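## Task

Take the yellow sponge off the low shelf and set it fully inside the middle tote, where the front tote is whichever sits closest to the bench's open edge. The totes and the cartons beneath the bench must not be shifted or rotated. The robot must not topple or be left leaning, and the sponge has to stay in the tote by itself, not because the robot is holding it.

## Robot and tools

ROBOT. A TidyBot++ wheeled base (0.54 m long, 0.50 m wide, 0.38 m tall, four driven casters) carries a single seven-joint arm ending in a two-finger gripper. The shoulder sits 0.12 m ahead of the base centre, 0.68 m up. base_camera is fixed to the base and faces forward. wrist_camera is a fisheye that looks along the hand. The arm begins folded with the hand aimed down and reaching up to 0.08 m past the base front. Now and then a loose object may get a brief push from the scene itself.

FRAMES. The base frame has its origin on the floor below the base centre, with x forward, y to the left and z up. hand_pose is reported in this frame. It is the point between the finger pads, its z axis runs out along the fingers and its y axis is the closing direction. Odometry is the base frame as it was when the scene started. Heading grows to the left and runs from -3.142 to 3.142. base_tilt is in degrees, and leaning forward or right reads positive. Tilt and heading each carry a fixed bias of about 1 degree. Odometry counts wheel turns, so slip looks like travel, and it drifts a few cm and degrees over many moves.

execute_actions. "actions" holds zero or one action. With none, it only reports state and images. An action may contain "base", "joints" or both, and their motions start together.
- base: give exactly one key. Each is a relative offset from where the base last reported itself, never a pose. translate_m is metres forward (+) or back, from -2 to 2. strafe_m is metres left (+) or right, from -2 to 2. rotate_rad is radians, counter-clockwise seen from above (+), from -6.3 to 6.3. A base move needing more than 8.667 s at its top speed is refused.
- joints: absolute target angles in radians, keyed by name. joint_1_rad can take any angle; positive turns the arm clockwise from above, against the sense of rotate_rad. joint_2_rad (shoulder) runs -2.249 to 2.249. joint_3_rad can take any angle. joint_4_rad (elbow) runs -2.579 to 2.579. joint_5_rad can take any angle. joint_6_rad (wrist) runs -2.099 to 2.099. joint_7_rad can take any angle; with the hand down, 1.57 opens the fingers toward the robot's left and right. gripper_pos is unitless from 0 (open) to 1 (closed), and the pad gap is roughly 85*(1-gripper_pos) mm. Joints that accept any angle turn the short way, so rotate in steps under half a turn. A joint counts as done within 0.039 rad (0.056 for joints 5 to 7) or 0.03 for the gripper.
- speeds: optional caps for this action only. translate_m and strafe_m take 0.05 to 0.5 m/s, and rotate_rad takes 0.1 to 1.57 rad/s. If left out, the maximum is used.
- cameras: a list from "base_camera", "wrist_camera" and "all". Null or absent gives all, and [] gives none.
An action stops after 15 s at most. An unknown key or out-of-range number makes the whole call refused with no motion. Anything you leave out of an action may keep pushing toward its previous target.

wait takes seconds from 0 to 10 and lets the scene run. zoom_image takes camera and region [x0, y0, x1, y1] in pixels, at most 504 by 504. Images are 644x364 for base_camera and 644x476 for wrist_camera. read_manual returns only licence text. finished_scene takes the scene number (1 or 2), cannot be undone, and reports success.

ARM GEOMETRY. Upper arm 0.42 m, forearm 0.31 m, hand 0.31 m. When joint_1_rad=0, joint_3_rad=3.14 and joint_5_rad=0, the arm stays in the base's x-z plane. The tilts from vertical (forward positive) are then: upper = j2, forearm = j2-j4, hand = j2-j4-j6. Forward reach from the shoulder is the sum of length*sin, and height is the sum of length*cos. A downward-pointing hand reaches about 0.94 m height at best, and only near the base. Joints move at up to 1.39 rad/s (1.22 for joints 5 to 7).

RESULT LINES. base_status and joint_status can read: done; off_target (stopped short and maybe still pushing); contact_stop or time_out (target dropped, holding in place); not_followed. A line 'joint command not followed' with a 'cause:' means a self-collision check held back the arm targets, though gripper targets still run. Withheld targets may be retried on later actions. For the gripper at 1, done means it is empty and off_target means it has grasped something. A base reported done may still have stopped short against an obstacle. on_its_own lists motion you did not command. motor_effort gives percent of maximum, with the peak in brackets, and is noisy and biased. 'Motor temperatures' lists one value per arm joint. MOTOR HOT appears from 60 °C. At 75 °C an OVER-TEMPERATURE FAULT makes the arm sag, and joint_status shows limit_stop_at_motor_heat; resend the target afterward. Holding loads heats the motors, even during thinking. ARM HIT means a hard hit on the base or on the arm itself. A torque fault happens when joints 1 to 4 reach 104.5 N m (warning at 56.7) or joints 5 to 7 reach 51.3 N m (warning at 29.4). It freezes the arm and gripper for 10 s and skips the remaining call, but the base keeps moving.

ACCURACY. Friction leaves joints a little off, so the hand often lands 1 to 2 cm away from where you aimed. To correct, send last command plus (wanted minus read). Resending the same value does nothing. Held objects make the arm sag. While carrying, never send a joint its current reading, or it may sink more. hand_pose itself may be off by a centimetre or two, so trust the cameras.

AVOID. Do not drive while the arm is snagged on anything above about 0.8 m, and do not push or pull sideways on a raised hand, as either can lift wheels or tip the robot. Backing off or retracting the arm straightens a lean. A blocked base or joint keeps shoving hard. Do not bump the totes or cartons. Avoid drops, slams and heavy pushes. Release the item so that it rests fully inside the tote unaided. While you think, the robot keeps holding your last command.

Each tool is called after ">>>" by a JSON object that holds its "name" and its "arguments", one argument or row to a line.

## Session

>>> {"name": "execute_actions", "arguments": {
  "actions": []
}}

Scene clock: 0.00 s.
Motor temperatures (°C, as the motors report them): [30 30 30 35 32 35 37]
base_odometry: x=+0.000 y=+0.000 heading=+0.000 (m, m, rad; odometry frame)
base_tilt: forward=-0.1 right=-0.2 (deg)
base_status: not commanded
joint_positions: joint_1_rad=+0.004 joint_2_rad=-0.295 joint_3_rad=+3.149 joint_4_rad=-2.518 joint_5_rad=-0.042 joint_6_rad=-0.876 joint_7_rad=+1.544 gripper_pos=+0.000
joint_status: not commanded
motor_effort: joint_1_rad=-1 joint_2_rad=-2 joint_3_rad=+1 joint_4_rad=+8 joint_5_rad=+0 joint_6_rad=+0 joint_7_rad=-1 (%)
hand_pose: x=+0.2600 y=+0.0102 z=+0.5827 quat_wxyz=(-0.018, +0.999, -0.032, +0.021) (m; base frame)
pictures: base_camera, wrist_camera
Images, in order (width x height): base_camera 644x364, wrist_camera 644x476.

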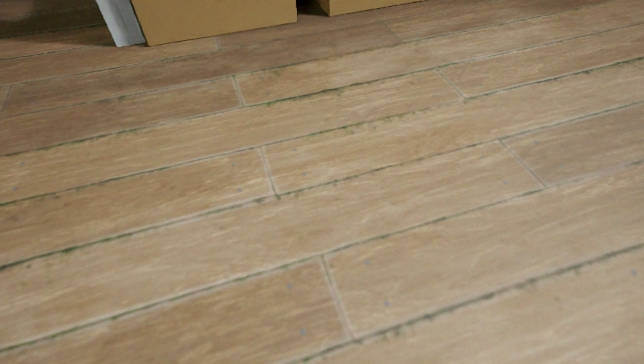

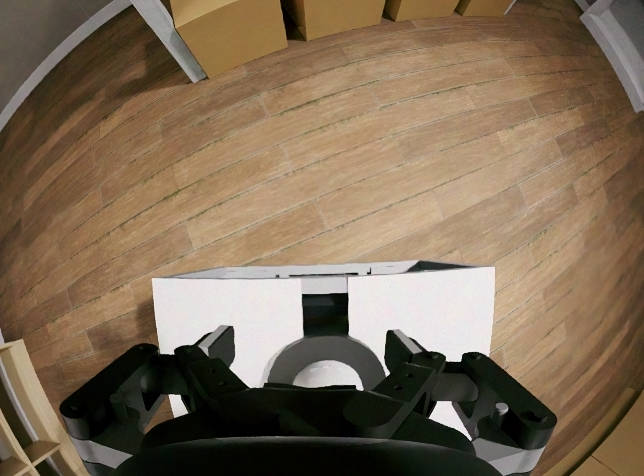

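Look forward from high.

>>> {"name": "execute_actions", "arguments": {
  "actions": [
    {"joints":{"joint_2_rad":-0.3,"joint_4_rad":-1.5,"joint_6_rad":-0.8}}
  ],
  "cameras": ["wrist_camera"]
}}

>>> {"name": "execute_actions", "arguments": {
  "actions": [
    {"joints":{"joint_1_rad":-1.9}}
  ],
  "cameras": ["wrist_camera"]
}}

Scene clock: 2.47 s.
Motor temperatures (°C, as the motors report them): [30 30 30 35 32 35 37]
base_odometry: x=+0.000 y=+0.000 heading=+0.000 (m, m, rad; odometry frame)
base_tilt: forward=+0.0 right=-0.2 (deg)
base_status: not commanded
joint_positions: joint_1_rad=+0.004 joint_2_rad=-0.295 joint_3_rad=+3.149 joint_4_rad=-1.513 joint_5_rad=-0.042 joint_6_rad=-0.821 joint_7_rad=+1.544 gripper_pos=+0.000
joint_status: all done
motor_effort: joint_1_rad=-1(0) joint_2_rad=-10(11) joint_3_rad=+1(1) joint_4_rad=+18(18) joint_5_rad=+1(0) joint_6_rad=+8(7) joint_7_rad=-1(1) (%)
hand_pose: x=+0.5695 y=+0.0053 z=+1.0529 quat_wxyz=(-0.026, +0.851, -0.021, +0.524) (m; base frame)
pictures: wrist_camera
Images, in order (width x height): wrist_camera 644x476.

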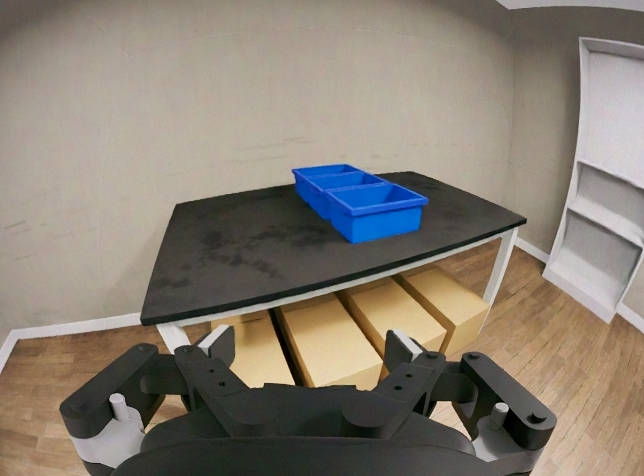

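Scene clock: 5.50 s.
Motor temperatures (°C, as the motors report them): [30 30 30 35 32 35 37]
base_odometry: x=+0.000 y=+0.000 heading=+0.000 (m, m, rad; odometry frame)
base_tilt: forward=+0.0 right=-0.2 (deg)
base_status: not commanded
joint_positions: joint_1_rad=-1.892 joint_2_rad=-0.295 joint_3_rad=+3.149 joint_4_rad=-1.513 joint_5_rad=-0.042 joint_6_rad=-0.821 joint_7_rad=+1.544 gripper_pos=+0.000
joint_status: all done
motor_effort: joint_1_rad=+0(1) joint_2_rad=-10(11) joint_3_rad=+1(2) joint_4_rad=+18(18) joint_5_rad=+1(0) joint_6_rad=+8(7) joint_7_rad=-1(1) (%)
hand_pose: x=-0.0297 y=+0.4253 z=+1.0529 quat_wxyz=(-0.440, +0.514, +0.679, +0.285) (m; base frame)
pictures: wrist_camera
Images, in order (width x height): wrist_camera 644x476.

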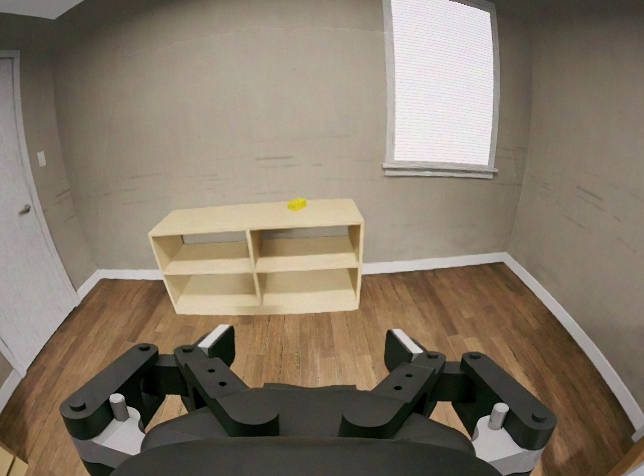

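>>> {"name": "execute_actions", "arguments": {
  "actions": [
    {"base":{"rotate_rad":1.87},"joints":{"joint_1_rad":0,"joint_2_rad":0.2,"joint_4_rad":-1.4,"joint_6_rad":-1.3}}
  ],
  "cameras": []
}}

>>> {"name": "execute_actions", "arguments": {
  "actions": [
    {"base":{"translate_m":1.05}}
  ]
}}

Scene clock: 8.83 s.
Motor temperatures (°C, as the motors report them): [30 30 30 35 32 35 37]
base_odometry: x=+0.000 y=+0.000 heading=+1.869 (m, m, rad; odometry frame)
base_tilt: forward=+0.0 right=-0.2 (deg)
base_status: done
joint_positions: joint_1_rad=-0.003 joint_2_rad=+0.190 joint_3_rad=+3.149 joint_4_rad=-1.419 joint_5_rad=-0.042 joint_6_rad=-1.277 joint_7_rad=+1.544 gripper_pos=+0.000
joint_status: all done
motor_effort: joint_1_rad=-1(1) joint_2_rad=-25(25) joint_3_rad=+0(2) joint_4_rad=+16(19) joint_5_rad=+0(0) joint_6_rad=+3(7) joint_7_rad=-1(1) (%)
hand_pose: x=+0.5915 y=+0.0122 z=+0.7822 quat_wxyz=(-0.022, +0.991, -0.019, +0.127) (m; base frame)
pictures: none
No camera images: the call's "cameras" was empty. Leave "cameras" out to get every camera's image.

Scene clock: 12.30 s.
Motor temperatures (°C, as the motors report them): [30 30 30 35 32 35 37]
base_odometry: x=-0.310 y=+1.003 heading=+1.870 (m, m, rad; odometry frame)
base_tilt: forward=+0.0 right=-0.2 (deg)
base_status: done
joint_positions: joint_1_rad=-0.003 joint_2_rad=+0.199 joint_3_rad=+3.149 joint_4_rad=-1.414 joint_5_rad=-0.042 joint_6_rad=-1.282 joint_7_rad=+1.544 gripper_pos=+0.000
joint_status: not commanded
motor_effort: joint_1_rad=-1(0) joint_2_rad=-25(27) joint_3_rad=+0(0) joint_4_rad=+16(16) joint_5_rad=+0(0) joint_6_rad=+2(4) joint_7_rad=-1(1) (%)
hand_pose: x=+0.5925 y=+0.0122 z=+0.7793 quat_wxyz=(-0.022, +0.992, -0.019, +0.123) (m; base frame)
pictures: base_camera, wrist_camera
Images, in order (width x height): base_camera 644x364, wrist_camera 644x476.

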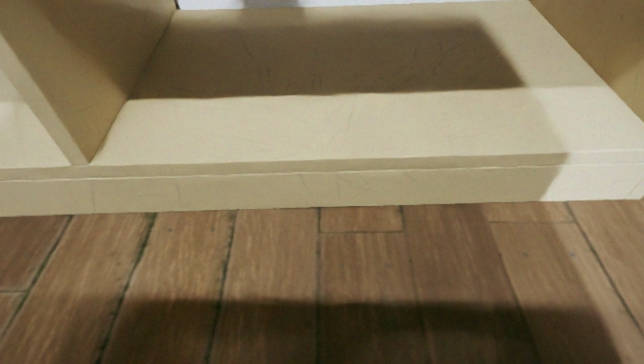

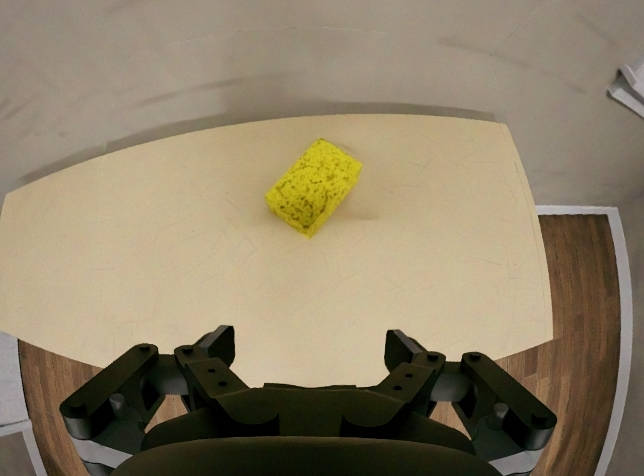

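>>> {"name": "execute_actions", "arguments": {
  "actions": [
    {"base":{"translate_m":0.2},"joints":{"joint_2_rad":0.315,"joint_4_rad":-1.41,"joint_6_rad":-1.43}}
  ],
  "cameras": ["wrist_camera"]
}}

Scene clock: 14.17 s.
Motor temperatures (°C, as the motors report them): [30 30 30 35 32 35 37]
base_odometry: x=-0.370 y=+1.194 heading=+1.871 (m, m, rad; odometry frame)
base_tilt: forward=+0.0 right=-0.2 (deg)
base_status: done
joint_positions: joint_1_rad=-0.003 joint_2_rad=+0.320 joint_3_rad=+3.149 joint_4_rad=-1.414 joint_5_rad=-0.042 joint_6_rad=-1.413 joint_7_rad=+1.544 gripper_pos=+0.000
joint_status: all done
motor_effort: joint_1_rad=-1(2) joint_2_rad=-27(31) joint_3_rad=+0(1) joint_4_rad=+15(16) joint_5_rad=+0(0) joint_6_rad=+0(3) joint_7_rad=-1(1) (%)
hand_pose: x=+0.5602 y=+0.0128 z=+0.7191 quat_wxyz=(-0.020, +1.000, -0.019, -0.003) (m; base frame)
pictures: wrist_camera
Images, in order (width x height): wrist_camera 644x476.

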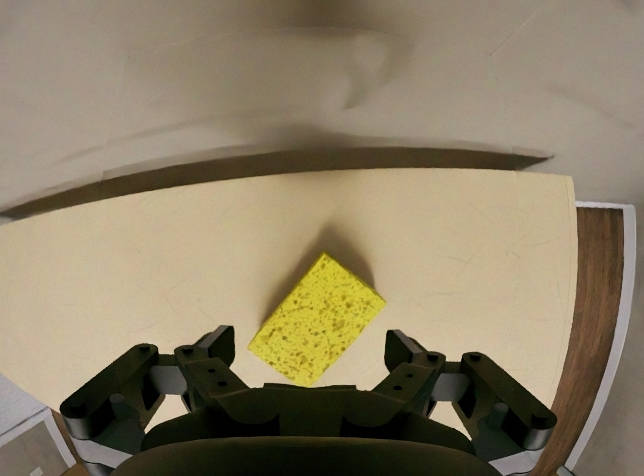

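>>> {"name": "execute_actions", "arguments": {
  "actions": [
    {"joints":{"joint_7_rad":0.82,"joint_1_rad":0.02,"joint_4_rad":-1.5,"joint_6_rad":-1.31}}
  ],
  "cameras": ["wrist_camera"]
}}

>>> {"name": "execute_actions", "arguments": {
  "actions": [
    {"joints":{"joint_2_rad":0.34,"joint_4_rad":-1.64,"joint_6_rad":-1.14}}
  ],
  "cameras": ["wrist_camera"]
}}

Scene clock: 15.47 s.
Motor temperatures (°C, as the motors report them): [30 30 30 35 32 35 37]
base_odometry: x=-0.370 y=+1.194 heading=+1.871 (m, m, rad; odometry frame)
base_tilt: forward=+0.0 right=-0.2 (deg)
base_status: not commanded
joint_positions: joint_1_rad=+0.009 joint_2_rad=+0.320 joint_3_rad=+3.149 joint_4_rad=-1.486 joint_5_rad=-0.042 joint_6_rad=-1.330 joint_7_rad=+0.826 gripper_pos=+0.000
joint_status: all done
motor_effort: joint_1_rad=-1(2) joint_2_rad=-27(28) joint_3_rad=+0(0) joint_4_rad=+14(15) joint_5_rad=+0(0) joint_6_rad=+0(0) joint_7_rad=-1(0) (%)
hand_pose: x=+0.5590 y=+0.0070 z=+0.6969 quat_wxyz=(-0.019, +0.926, -0.376, -0.004) (m; base frame)
pictures: wrist_camera
Images, in order (width x height): wrist_camera 644x476.

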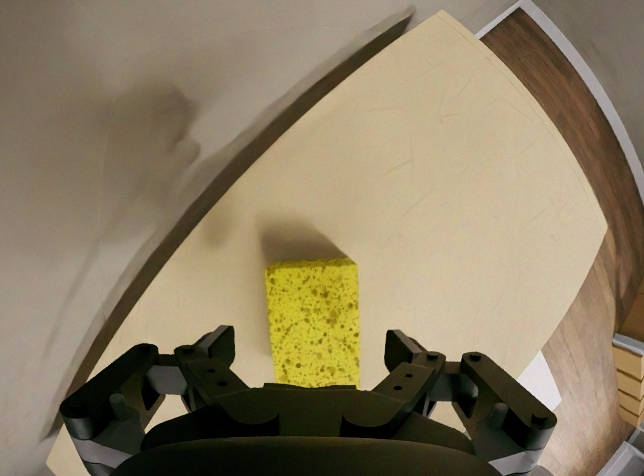

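Scene clock: 16.50 s.
Motor temperatures (°C, as the motors report them): [30 30 30 35 32 35 37]
base_odometry: x=-0.370 y=+1.194 heading=+1.871 (m, m, rad; odometry frame)
base_tilt: forward=+0.0 right=-0.2 (deg)
base_status: not commanded
joint_positions: joint_1_rad=+0.009 joint_2_rad=+0.335 joint_3_rad=+3.149 joint_4_rad=-1.628 joint_5_rad=-0.042 joint_6_rad=-1.161 joint_7_rad=+0.826 gripper_pos=+0.000
joint_status: all done
motor_effort: joint_1_rad=-1(1) joint_2_rad=-27(29) joint_3_rad=+1(0) joint_4_rad=+13(14) joint_5_rad=+1(0) joint_6_rad=+1(1) joint_7_rad=-1(1) (%)
hand_pose: x=+0.5538 y=+0.0063 z=+0.6479 quat_wxyz=(-0.020, +0.925, -0.379, +0.002) (m; base frame)
pictures: wrist_camera
Images, in order (width x height): wrist_camera 644x476.

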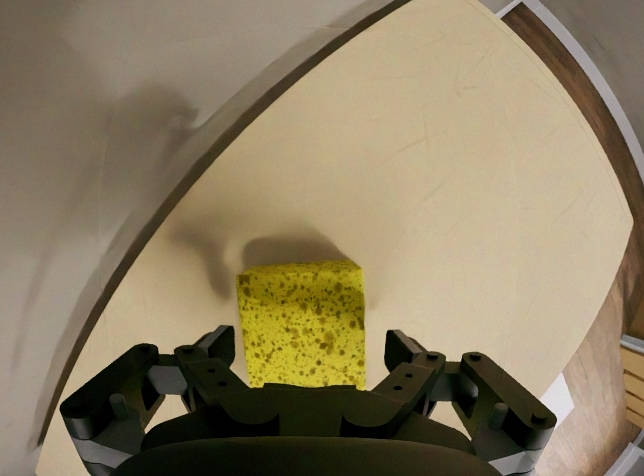

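>>> {"name": "execute_actions", "arguments": {
  "actions": [
    {"joints":{"joint_2_rad":0.405,"joint_6_rad":-1.10}}
  ],
  "cameras": ["wrist_camera"]
}}

>>> {"name": "execute_actions", "arguments": {
  "actions": [
    {"joints":{"gripper_pos":1}}
  ],
  "cameras": ["wrist_camera"]
}}

Scene clock: 17.70 s.
Motor temperatures (°C, as the motors report them): [30 30 30 35 32 35 37]
base_odometry: x=-0.370 y=+1.194 heading=+1.871 (m, m, rad; odometry frame)
base_tilt: forward=+0.0 right=-0.2 (deg)
base_status: not commanded
joint_positions: joint_1_rad=+0.009 joint_2_rad=+0.401 joint_3_rad=+3.149 joint_4_rad=-1.628 joint_5_rad=-0.042 joint_6_rad=-1.120 joint_7_rad=+0.826 gripper_pos=+0.000
joint_status: all done
motor_effort: joint_1_rad=-1(1) joint_2_rad=-28(30) joint_3_rad=+1(0) joint_4_rad=+13(13) joint_5_rad=+0(0) joint_6_rad=+0(0) joint_7_rad=-1(1) (%)
hand_pose: x=+0.5631 y=+0.0059 z=+0.6188 quat_wxyz=(-0.015, +0.925, -0.380, -0.010) (m; base frame)
pictures: wrist_camera
Images, in order (width x height): wrist_camera 644x476.

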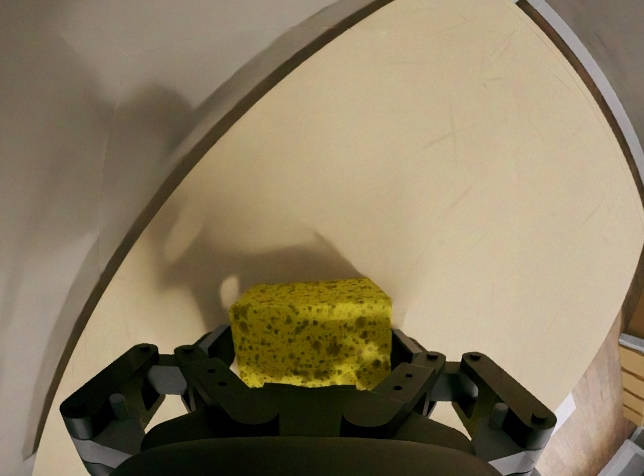

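Scene clock: 18.80 s.
Motor temperatures (°C, as the motors report them): [30 30 30 35 32 35 37]
base_odometry: x=-0.370 y=+1.194 heading=+1.871 (m, m, rad; odometry frame)
base_tilt: forward=+0.0 right=-0.2 (deg)
base_status: not commanded
joint_positions: joint_1_rad=+0.013 joint_2_rad=+0.382 joint_3_rad=+3.149 joint_4_rad=-1.628 joint_5_rad=-0.042 joint_6_rad=-1.120 joint_7_rad=+0.826 gripper_pos=+0.365
joint_status: gripper_pos off_target (ended at +0.365, target +1.000)
motor_effort: joint_1_rad=-1(2) joint_2_rad=-25(28) joint_3_rad=+1(2) joint_4_rad=+11(13) joint_5_rad=+0(3) joint_6_rad=+1(3) joint_7_rad=-1(1) (%)
hand_pose: x=+0.5644 y=+0.0041 z=+0.6275 quat_wxyz=(-0.019, +0.924, -0.381, -0.001) (m; base frame)
pictures: wrist_camera
Images, in order (width x height): wrist_camera 644x476.

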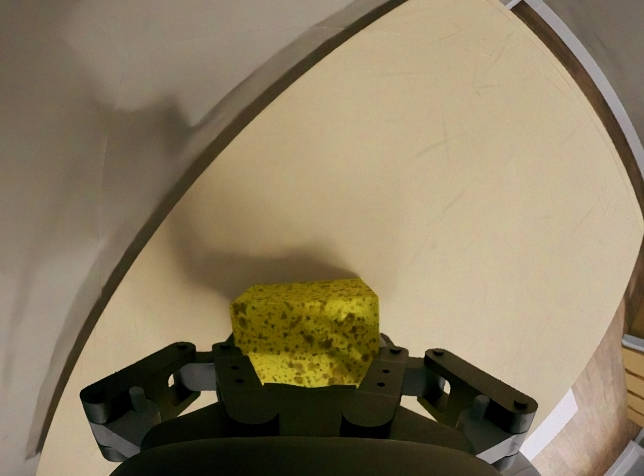

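>>> {"name": "execute_actions", "arguments": {
  "actions": [
    {"base":{"translate_m":-1.92},"joints":{"joint_2_rad":-0.3,"joint_4_rad":-1.5,"joint_6_rad":-0.9,"joint_7_rad":1.57}}
  ],
  "cameras": []
}}

>>> {"name": "execute_actions", "arguments": {
  "actions": [
    {"base":{"rotate_rad":-1.54}}
  ]
}}

Scene clock: 24.27 s.
Motor temperatures (°C, as the motors report them): [30 30 30 35 32 35 37]
base_odometry: x=+0.201 y=-0.639 heading=+1.872 (m, m, rad; odometry frame)
base_tilt: forward=-0.1 right=-0.2 (deg)
base_status: done
joint_positions: joint_1_rad=+0.015 joint_2_rad=-0.303 joint_3_rad=+3.149 joint_4_rad=-1.514 joint_5_rad=-0.042 joint_6_rad=-0.921 joint_7_rad=+1.546 gripper_pos=+0.365
joint_status: all done
motor_effort: joint_1_rad=+0(3) joint_2_rad=-10(33) joint_3_rad=+0(2) joint_4_rad=+18(18) joint_5_rad=+0(1) joint_6_rad=+7(8) joint_7_rad=-1(0) (%)
hand_pose: x=+0.5512 y=+0.0015 z=+1.0289 quat_wxyz=(-0.023, +0.875, -0.024, +0.484) (m; base frame)
pictures: none
No camera images: the call's "cameras" was empty. Leave "cameras" out to get every camera's image.

Scene clock: 26.53 s.
Motor temperatures (°C, as the motors report them): [30 30 30 35 32 35 37]
base_odometry: x=+0.201 y=-0.639 heading=+0.333 (m, m, rad; odometry frame)
base_tilt: forward=+0.0 right=-0.1 (deg)
base_status: done
joint_positions: joint_1_rad=+0.019 joint_2_rad=-0.301 joint_3_rad=+3.150 joint_4_rad=-1.514 joint_5_rad=-0.042 joint_6_rad=-0.921 joint_7_rad=+1.546 gripper_pos=+0.365
joint_status: not commanded
motor_effort: joint_1_rad=-1(1) joint_2_rad=-10(12) joint_3_rad=+1(4) joint_4_rad=+18(18) joint_5_rad=+0(0) joint_6_rad=+8(6) joint_7_rad=-1(1) (%)
hand_pose: x=+0.5522 y=-0.0008 z=+1.0278 quat_wxyz=(-0.022, +0.875, -0.027, +0.483) (m; base frame)
pictures: base_camera, wrist_camera
Images, in order (width x height): base_camera 644x364, wrist_camera 644x476.

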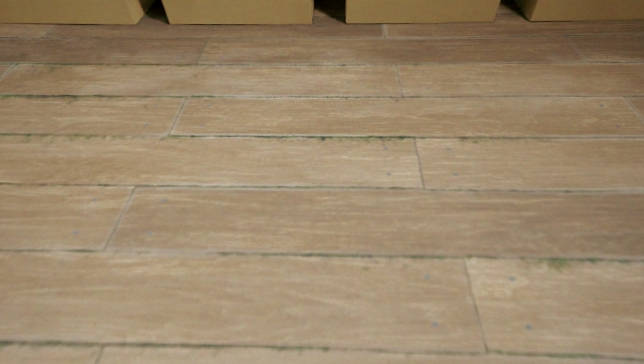

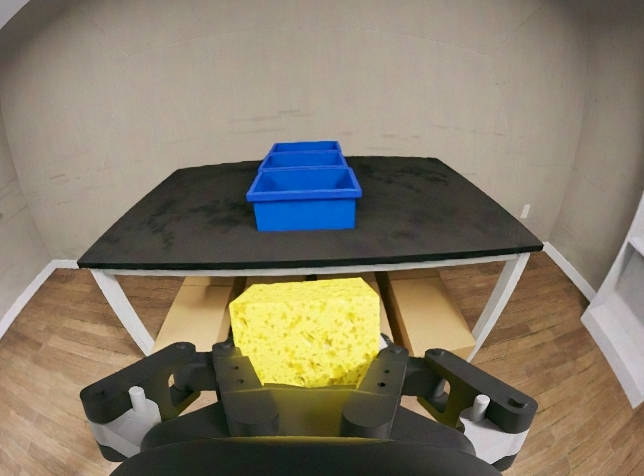

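>>> {"name": "execute_actions", "arguments": {
  "actions": [
    {"base":{"translate_m":0.7},"joints":{"joint_1_rad":0,"joint_2_rad":0.35,"joint_4_rad":-0.8,"joint_6_rad":-1.1}}
  ]
}}

Scene clock: 29.80 s.
Motor temperatures (°C, as the motors report them): [30 30 30 35 32 35 37]
base_odometry: x=+0.863 y=-0.411 heading=+0.332 (m, m, rad; odometry frame)
base_tilt: forward=-0.1 right=-0.2 (deg)
base_status: done
joint_positions: joint_1_rad=+0.012 joint_2_rad=+0.359 joint_3_rad=+3.150 joint_4_rad=-0.817 joint_5_rad=-0.042 joint_6_rad=-1.078 joint_7_rad=+1.546 gripper_pos=+0.365
joint_status: all done
motor_effort: joint_1_rad=+0(2) joint_2_rad=-32(36) joint_3_rad=+0(1) joint_4_rad=+17(19) joint_5_rad=+0(0) joint_6_rad=+7(8) joint_7_rad=-1(1) (%)
hand_pose: x=+0.7986 y=+0.0001 z=+0.9998 quat_wxyz=(-0.021, +0.903, -0.021, +0.429) (m; base frame)
pictures: base_camera, wrist_camera
Images, in order (width x height): base_camera 644x364, wrist_camera 644x476.

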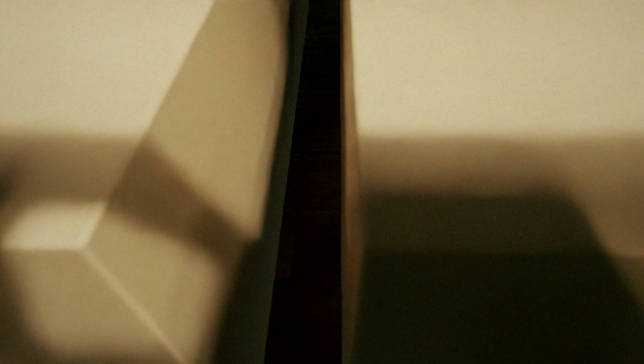

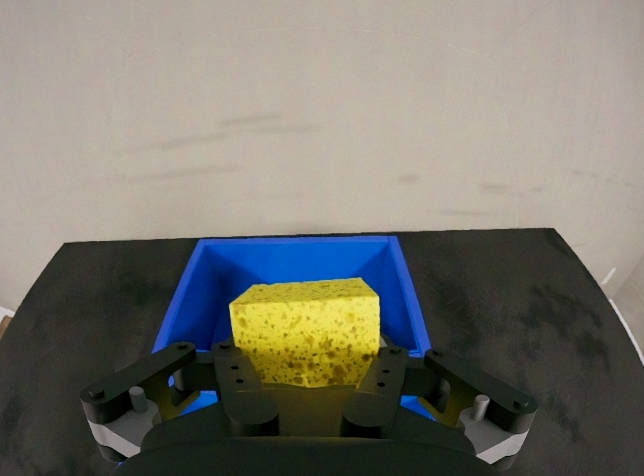

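>>> {"name": "execute_actions", "arguments": {
  "actions": [
    {"joints":{"joint_2_rad":0.55,"joint_4_rad":-0.44,"joint_6_rad":-1.67}}
  ],
  "cameras": ["wrist_camera"]
}}

Scene clock: 31.57 s.
Motor temperatures (°C, as the motors report them): [30 30 30 35 32 35 37]
base_odometry: x=+0.863 y=-0.411 heading=+0.332 (m, m, rad; odometry frame)
base_tilt: forward=+0.0 right=-0.2 (deg)
base_status: not commanded
joint_positions: joint_1_rad=+0.012 joint_2_rad=+0.547 joint_3_rad=+3.150 joint_4_rad=-0.459 joint_5_rad=-0.042 joint_6_rad=-1.652 joint_7_rad=+1.546 gripper_pos=+0.365
joint_status: all done
motor_effort: joint_1_rad=-1(1) joint_2_rad=-35(36) joint_3_rad=+0(0) joint_4_rad=+14(17) joint_5_rad=+0(0) joint_6_rad=+4(6) joint_7_rad=-1(1) (%)
hand_pose: x=+0.7485 y=+0.0033 z=+0.9339 quat_wxyz=(-0.019, +0.971, -0.014, +0.239) (m; base frame)
pictures: wrist_camera
Images, in order (width x height): wrist_camera 644x476.

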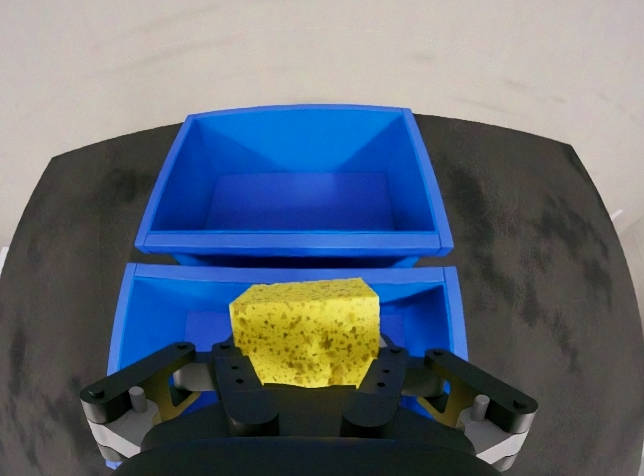

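>>> {"name": "execute_actions", "arguments": {
  "actions": [
    {"joints":{"joint_1_rad":-0.02,"joint_2_rad":0.595,"joint_4_rad":-0.64,"joint_6_rad":-1.75}}
  ],
  "cameras": ["wrist_camera"]
}}

Scene clock: 33.13 s.
Motor temperatures (°C, as the motors report them): [30 30 30 35 32 35 37]
base_odometry: x=+0.863 y=-0.411 heading=+0.332 (m, m, rad; odometry frame)
base_tilt: forward=+0.0 right=-0.2 (deg)
base_status: not commanded
joint_positions: joint_1_rad=-0.009 joint_2_rad=+0.599 joint_3_rad=+3.150 joint_4_rad=-0.631 joint_5_rad=-0.042 joint_6_rad=-1.729 joint_7_rad=+1.546 gripper_pos=+0.365
joint_status: all done
motor_effort: joint_1_rad=+0(1) joint_2_rad=-36(40) joint_3_rad=+0(0) joint_4_rad=+14(16) joint_5_rad=+0(0) joint_6_rad=+2(5) joint_7_rad=-1(1) (%)
hand_pose: x=+0.7090 y=+0.0163 z=+0.8287 quat_wxyz=(-0.019, +0.996, -0.006, +0.091) (m; base frame)
pictures: wrist_camera
Images, in order (width x height): wrist_camera 644x476.

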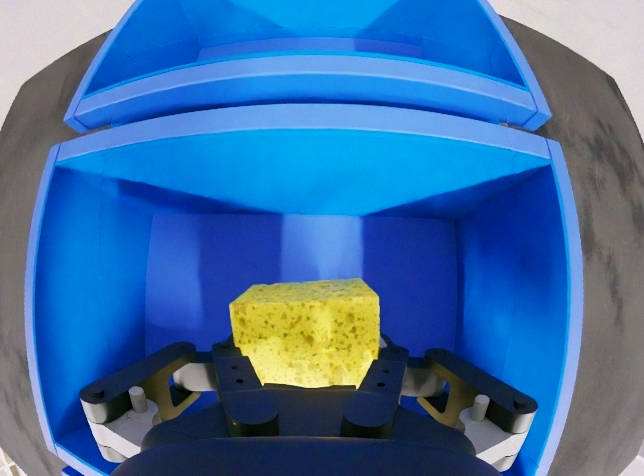

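>>> {"name": "execute_actions", "arguments": {
  "actions": [
    {"joints":{"joint_2_rad":0.645,"joint_6_rad":-1.68}}
  ],
  "cameras": []
}}

>>> {"name": "execute_actions", "arguments": {
  "actions": [
    {"joints":{"gripper_pos":0}}
  ],
  "cameras": []
}}

>>> {"name": "execute_actions", "arguments": {
  "actions": [
    {"joints":{"joint_2_rad":0.5,"joint_4_rad":-0.44}}
  ],
  "cameras": ["wrist_camera"]
}}

Scene clock: 34.23 s.
Motor temperatures (°C, as the motors report them): [30 30 30 35 32 35 37]
base_odometry: x=+0.863 y=-0.411 heading=+0.332 (m, m, rad; odometry frame)
base_tilt: forward=-0.1 right=-0.2 (deg)
base_status: not commanded
joint_positions: joint_1_rad=-0.009 joint_2_rad=+0.645 joint_3_rad=+3.150 joint_4_rad=-0.631 joint_5_rad=-0.042 joint_6_rad=-1.700 joint_7_rad=+1.546 gripper_pos=+0.365
joint_status: all done
motor_effort: joint_1_rad=-1(1) joint_2_rad=-38(39) joint_3_rad=+0(1) joint_4_rad=+15(15) joint_5_rad=+0(0) joint_6_rad=+2(3) joint_7_rad=-1(1) (%)
hand_pose: x=+0.7241 y=+0.0164 z=+0.8028 quat_wxyz=(-0.019, +0.996, -0.007, +0.083) (m; base frame)
pictures: none
No camera images: the call's "cameras" was empty. Leave "cameras" out to get every camera's image.

Scene clock: 35.33 s.
Motor temperatures (°C, as the motors report them): [30 30 30 35 32 35 37]
base_odometry: x=+0.863 y=-0.411 heading=+0.332 (m, m, rad; odometry frame)
base_tilt: forward=+0.0 right=-0.2 (deg)
base_status: not commanded
joint_positions: joint_1_rad=-0.009 joint_2_rad=+0.645 joint_3_rad=+3.150 joint_4_rad=-0.631 joint_5_rad=-0.042 joint_6_rad=-1.700 joint_7_rad=+1.546 gripper_pos=+0.000
joint_status: all done
motor_effort: joint_1_rad=-1(1) joint_2_rad=-38(38) joint_3_rad=+0(1) joint_4_rad=+15(15) joint_5_rad=+0(0) joint_6_rad=+2(3) joint_7_rad=-1(1) (%)
hand_pose: x=+0.7241 y=+0.0164 z=+0.8028 quat_wxyz=(-0.019, +0.996, -0.007, +0.083) (m; base frame)
pictures: none
No camera images: the call's "cameras" was empty. Leave "cameras" out to get every camera's image.

Scene clock: 36.97 s.
Motor temperatures (°C, as the motors report them): [30 30 30 35 32 35 37]
base_odometry: x=+0.863 y=-0.411 heading=+0.332 (m, m, rad; odometry frame)
base_tilt: forward=-0.1 right=-0.3 (deg)
base_status: not commanded
joint_positions: joint_1_rad=-0.009 joint_2_rad=+0.497 joint_3_rad=+3.150 joint_4_rad=-0.445 joint_5_rad=-0.042 joint_6_rad=-1.700 joint_7_rad=+1.546 gripper_pos=+0.000
joint_status: all done
motor_effort: joint_1_rad=-1(0) joint_2_rad=-33(42) joint_3_rad=+0(0) joint_4_rad=+14(16) joint_5_rad=+0(0) joint_6_rad=+4(4) joint_7_rad=-1(1) (%)
hand_pose: x=+0.7230 y=+0.0165 z=+0.9635 quat_wxyz=(-0.021, +0.969, -0.003, +0.247) (m; base frame)
pictures: wrist_camera
Images, in order (width x height): wrist_camera 644x476.

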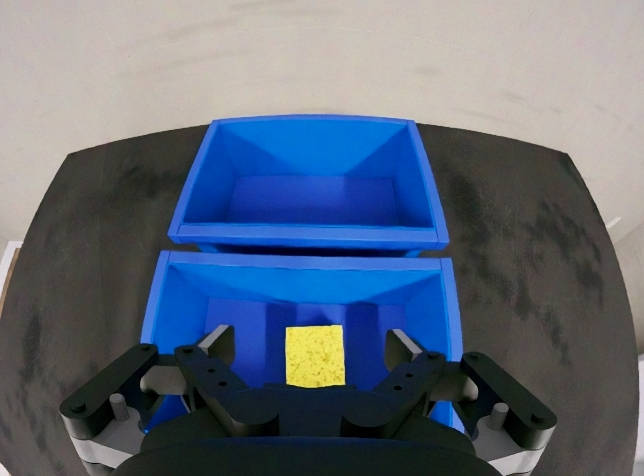

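>>> {"name": "finished_scene", "arguments": {
  "scene": 1
}}

The scene is finished: the task was done.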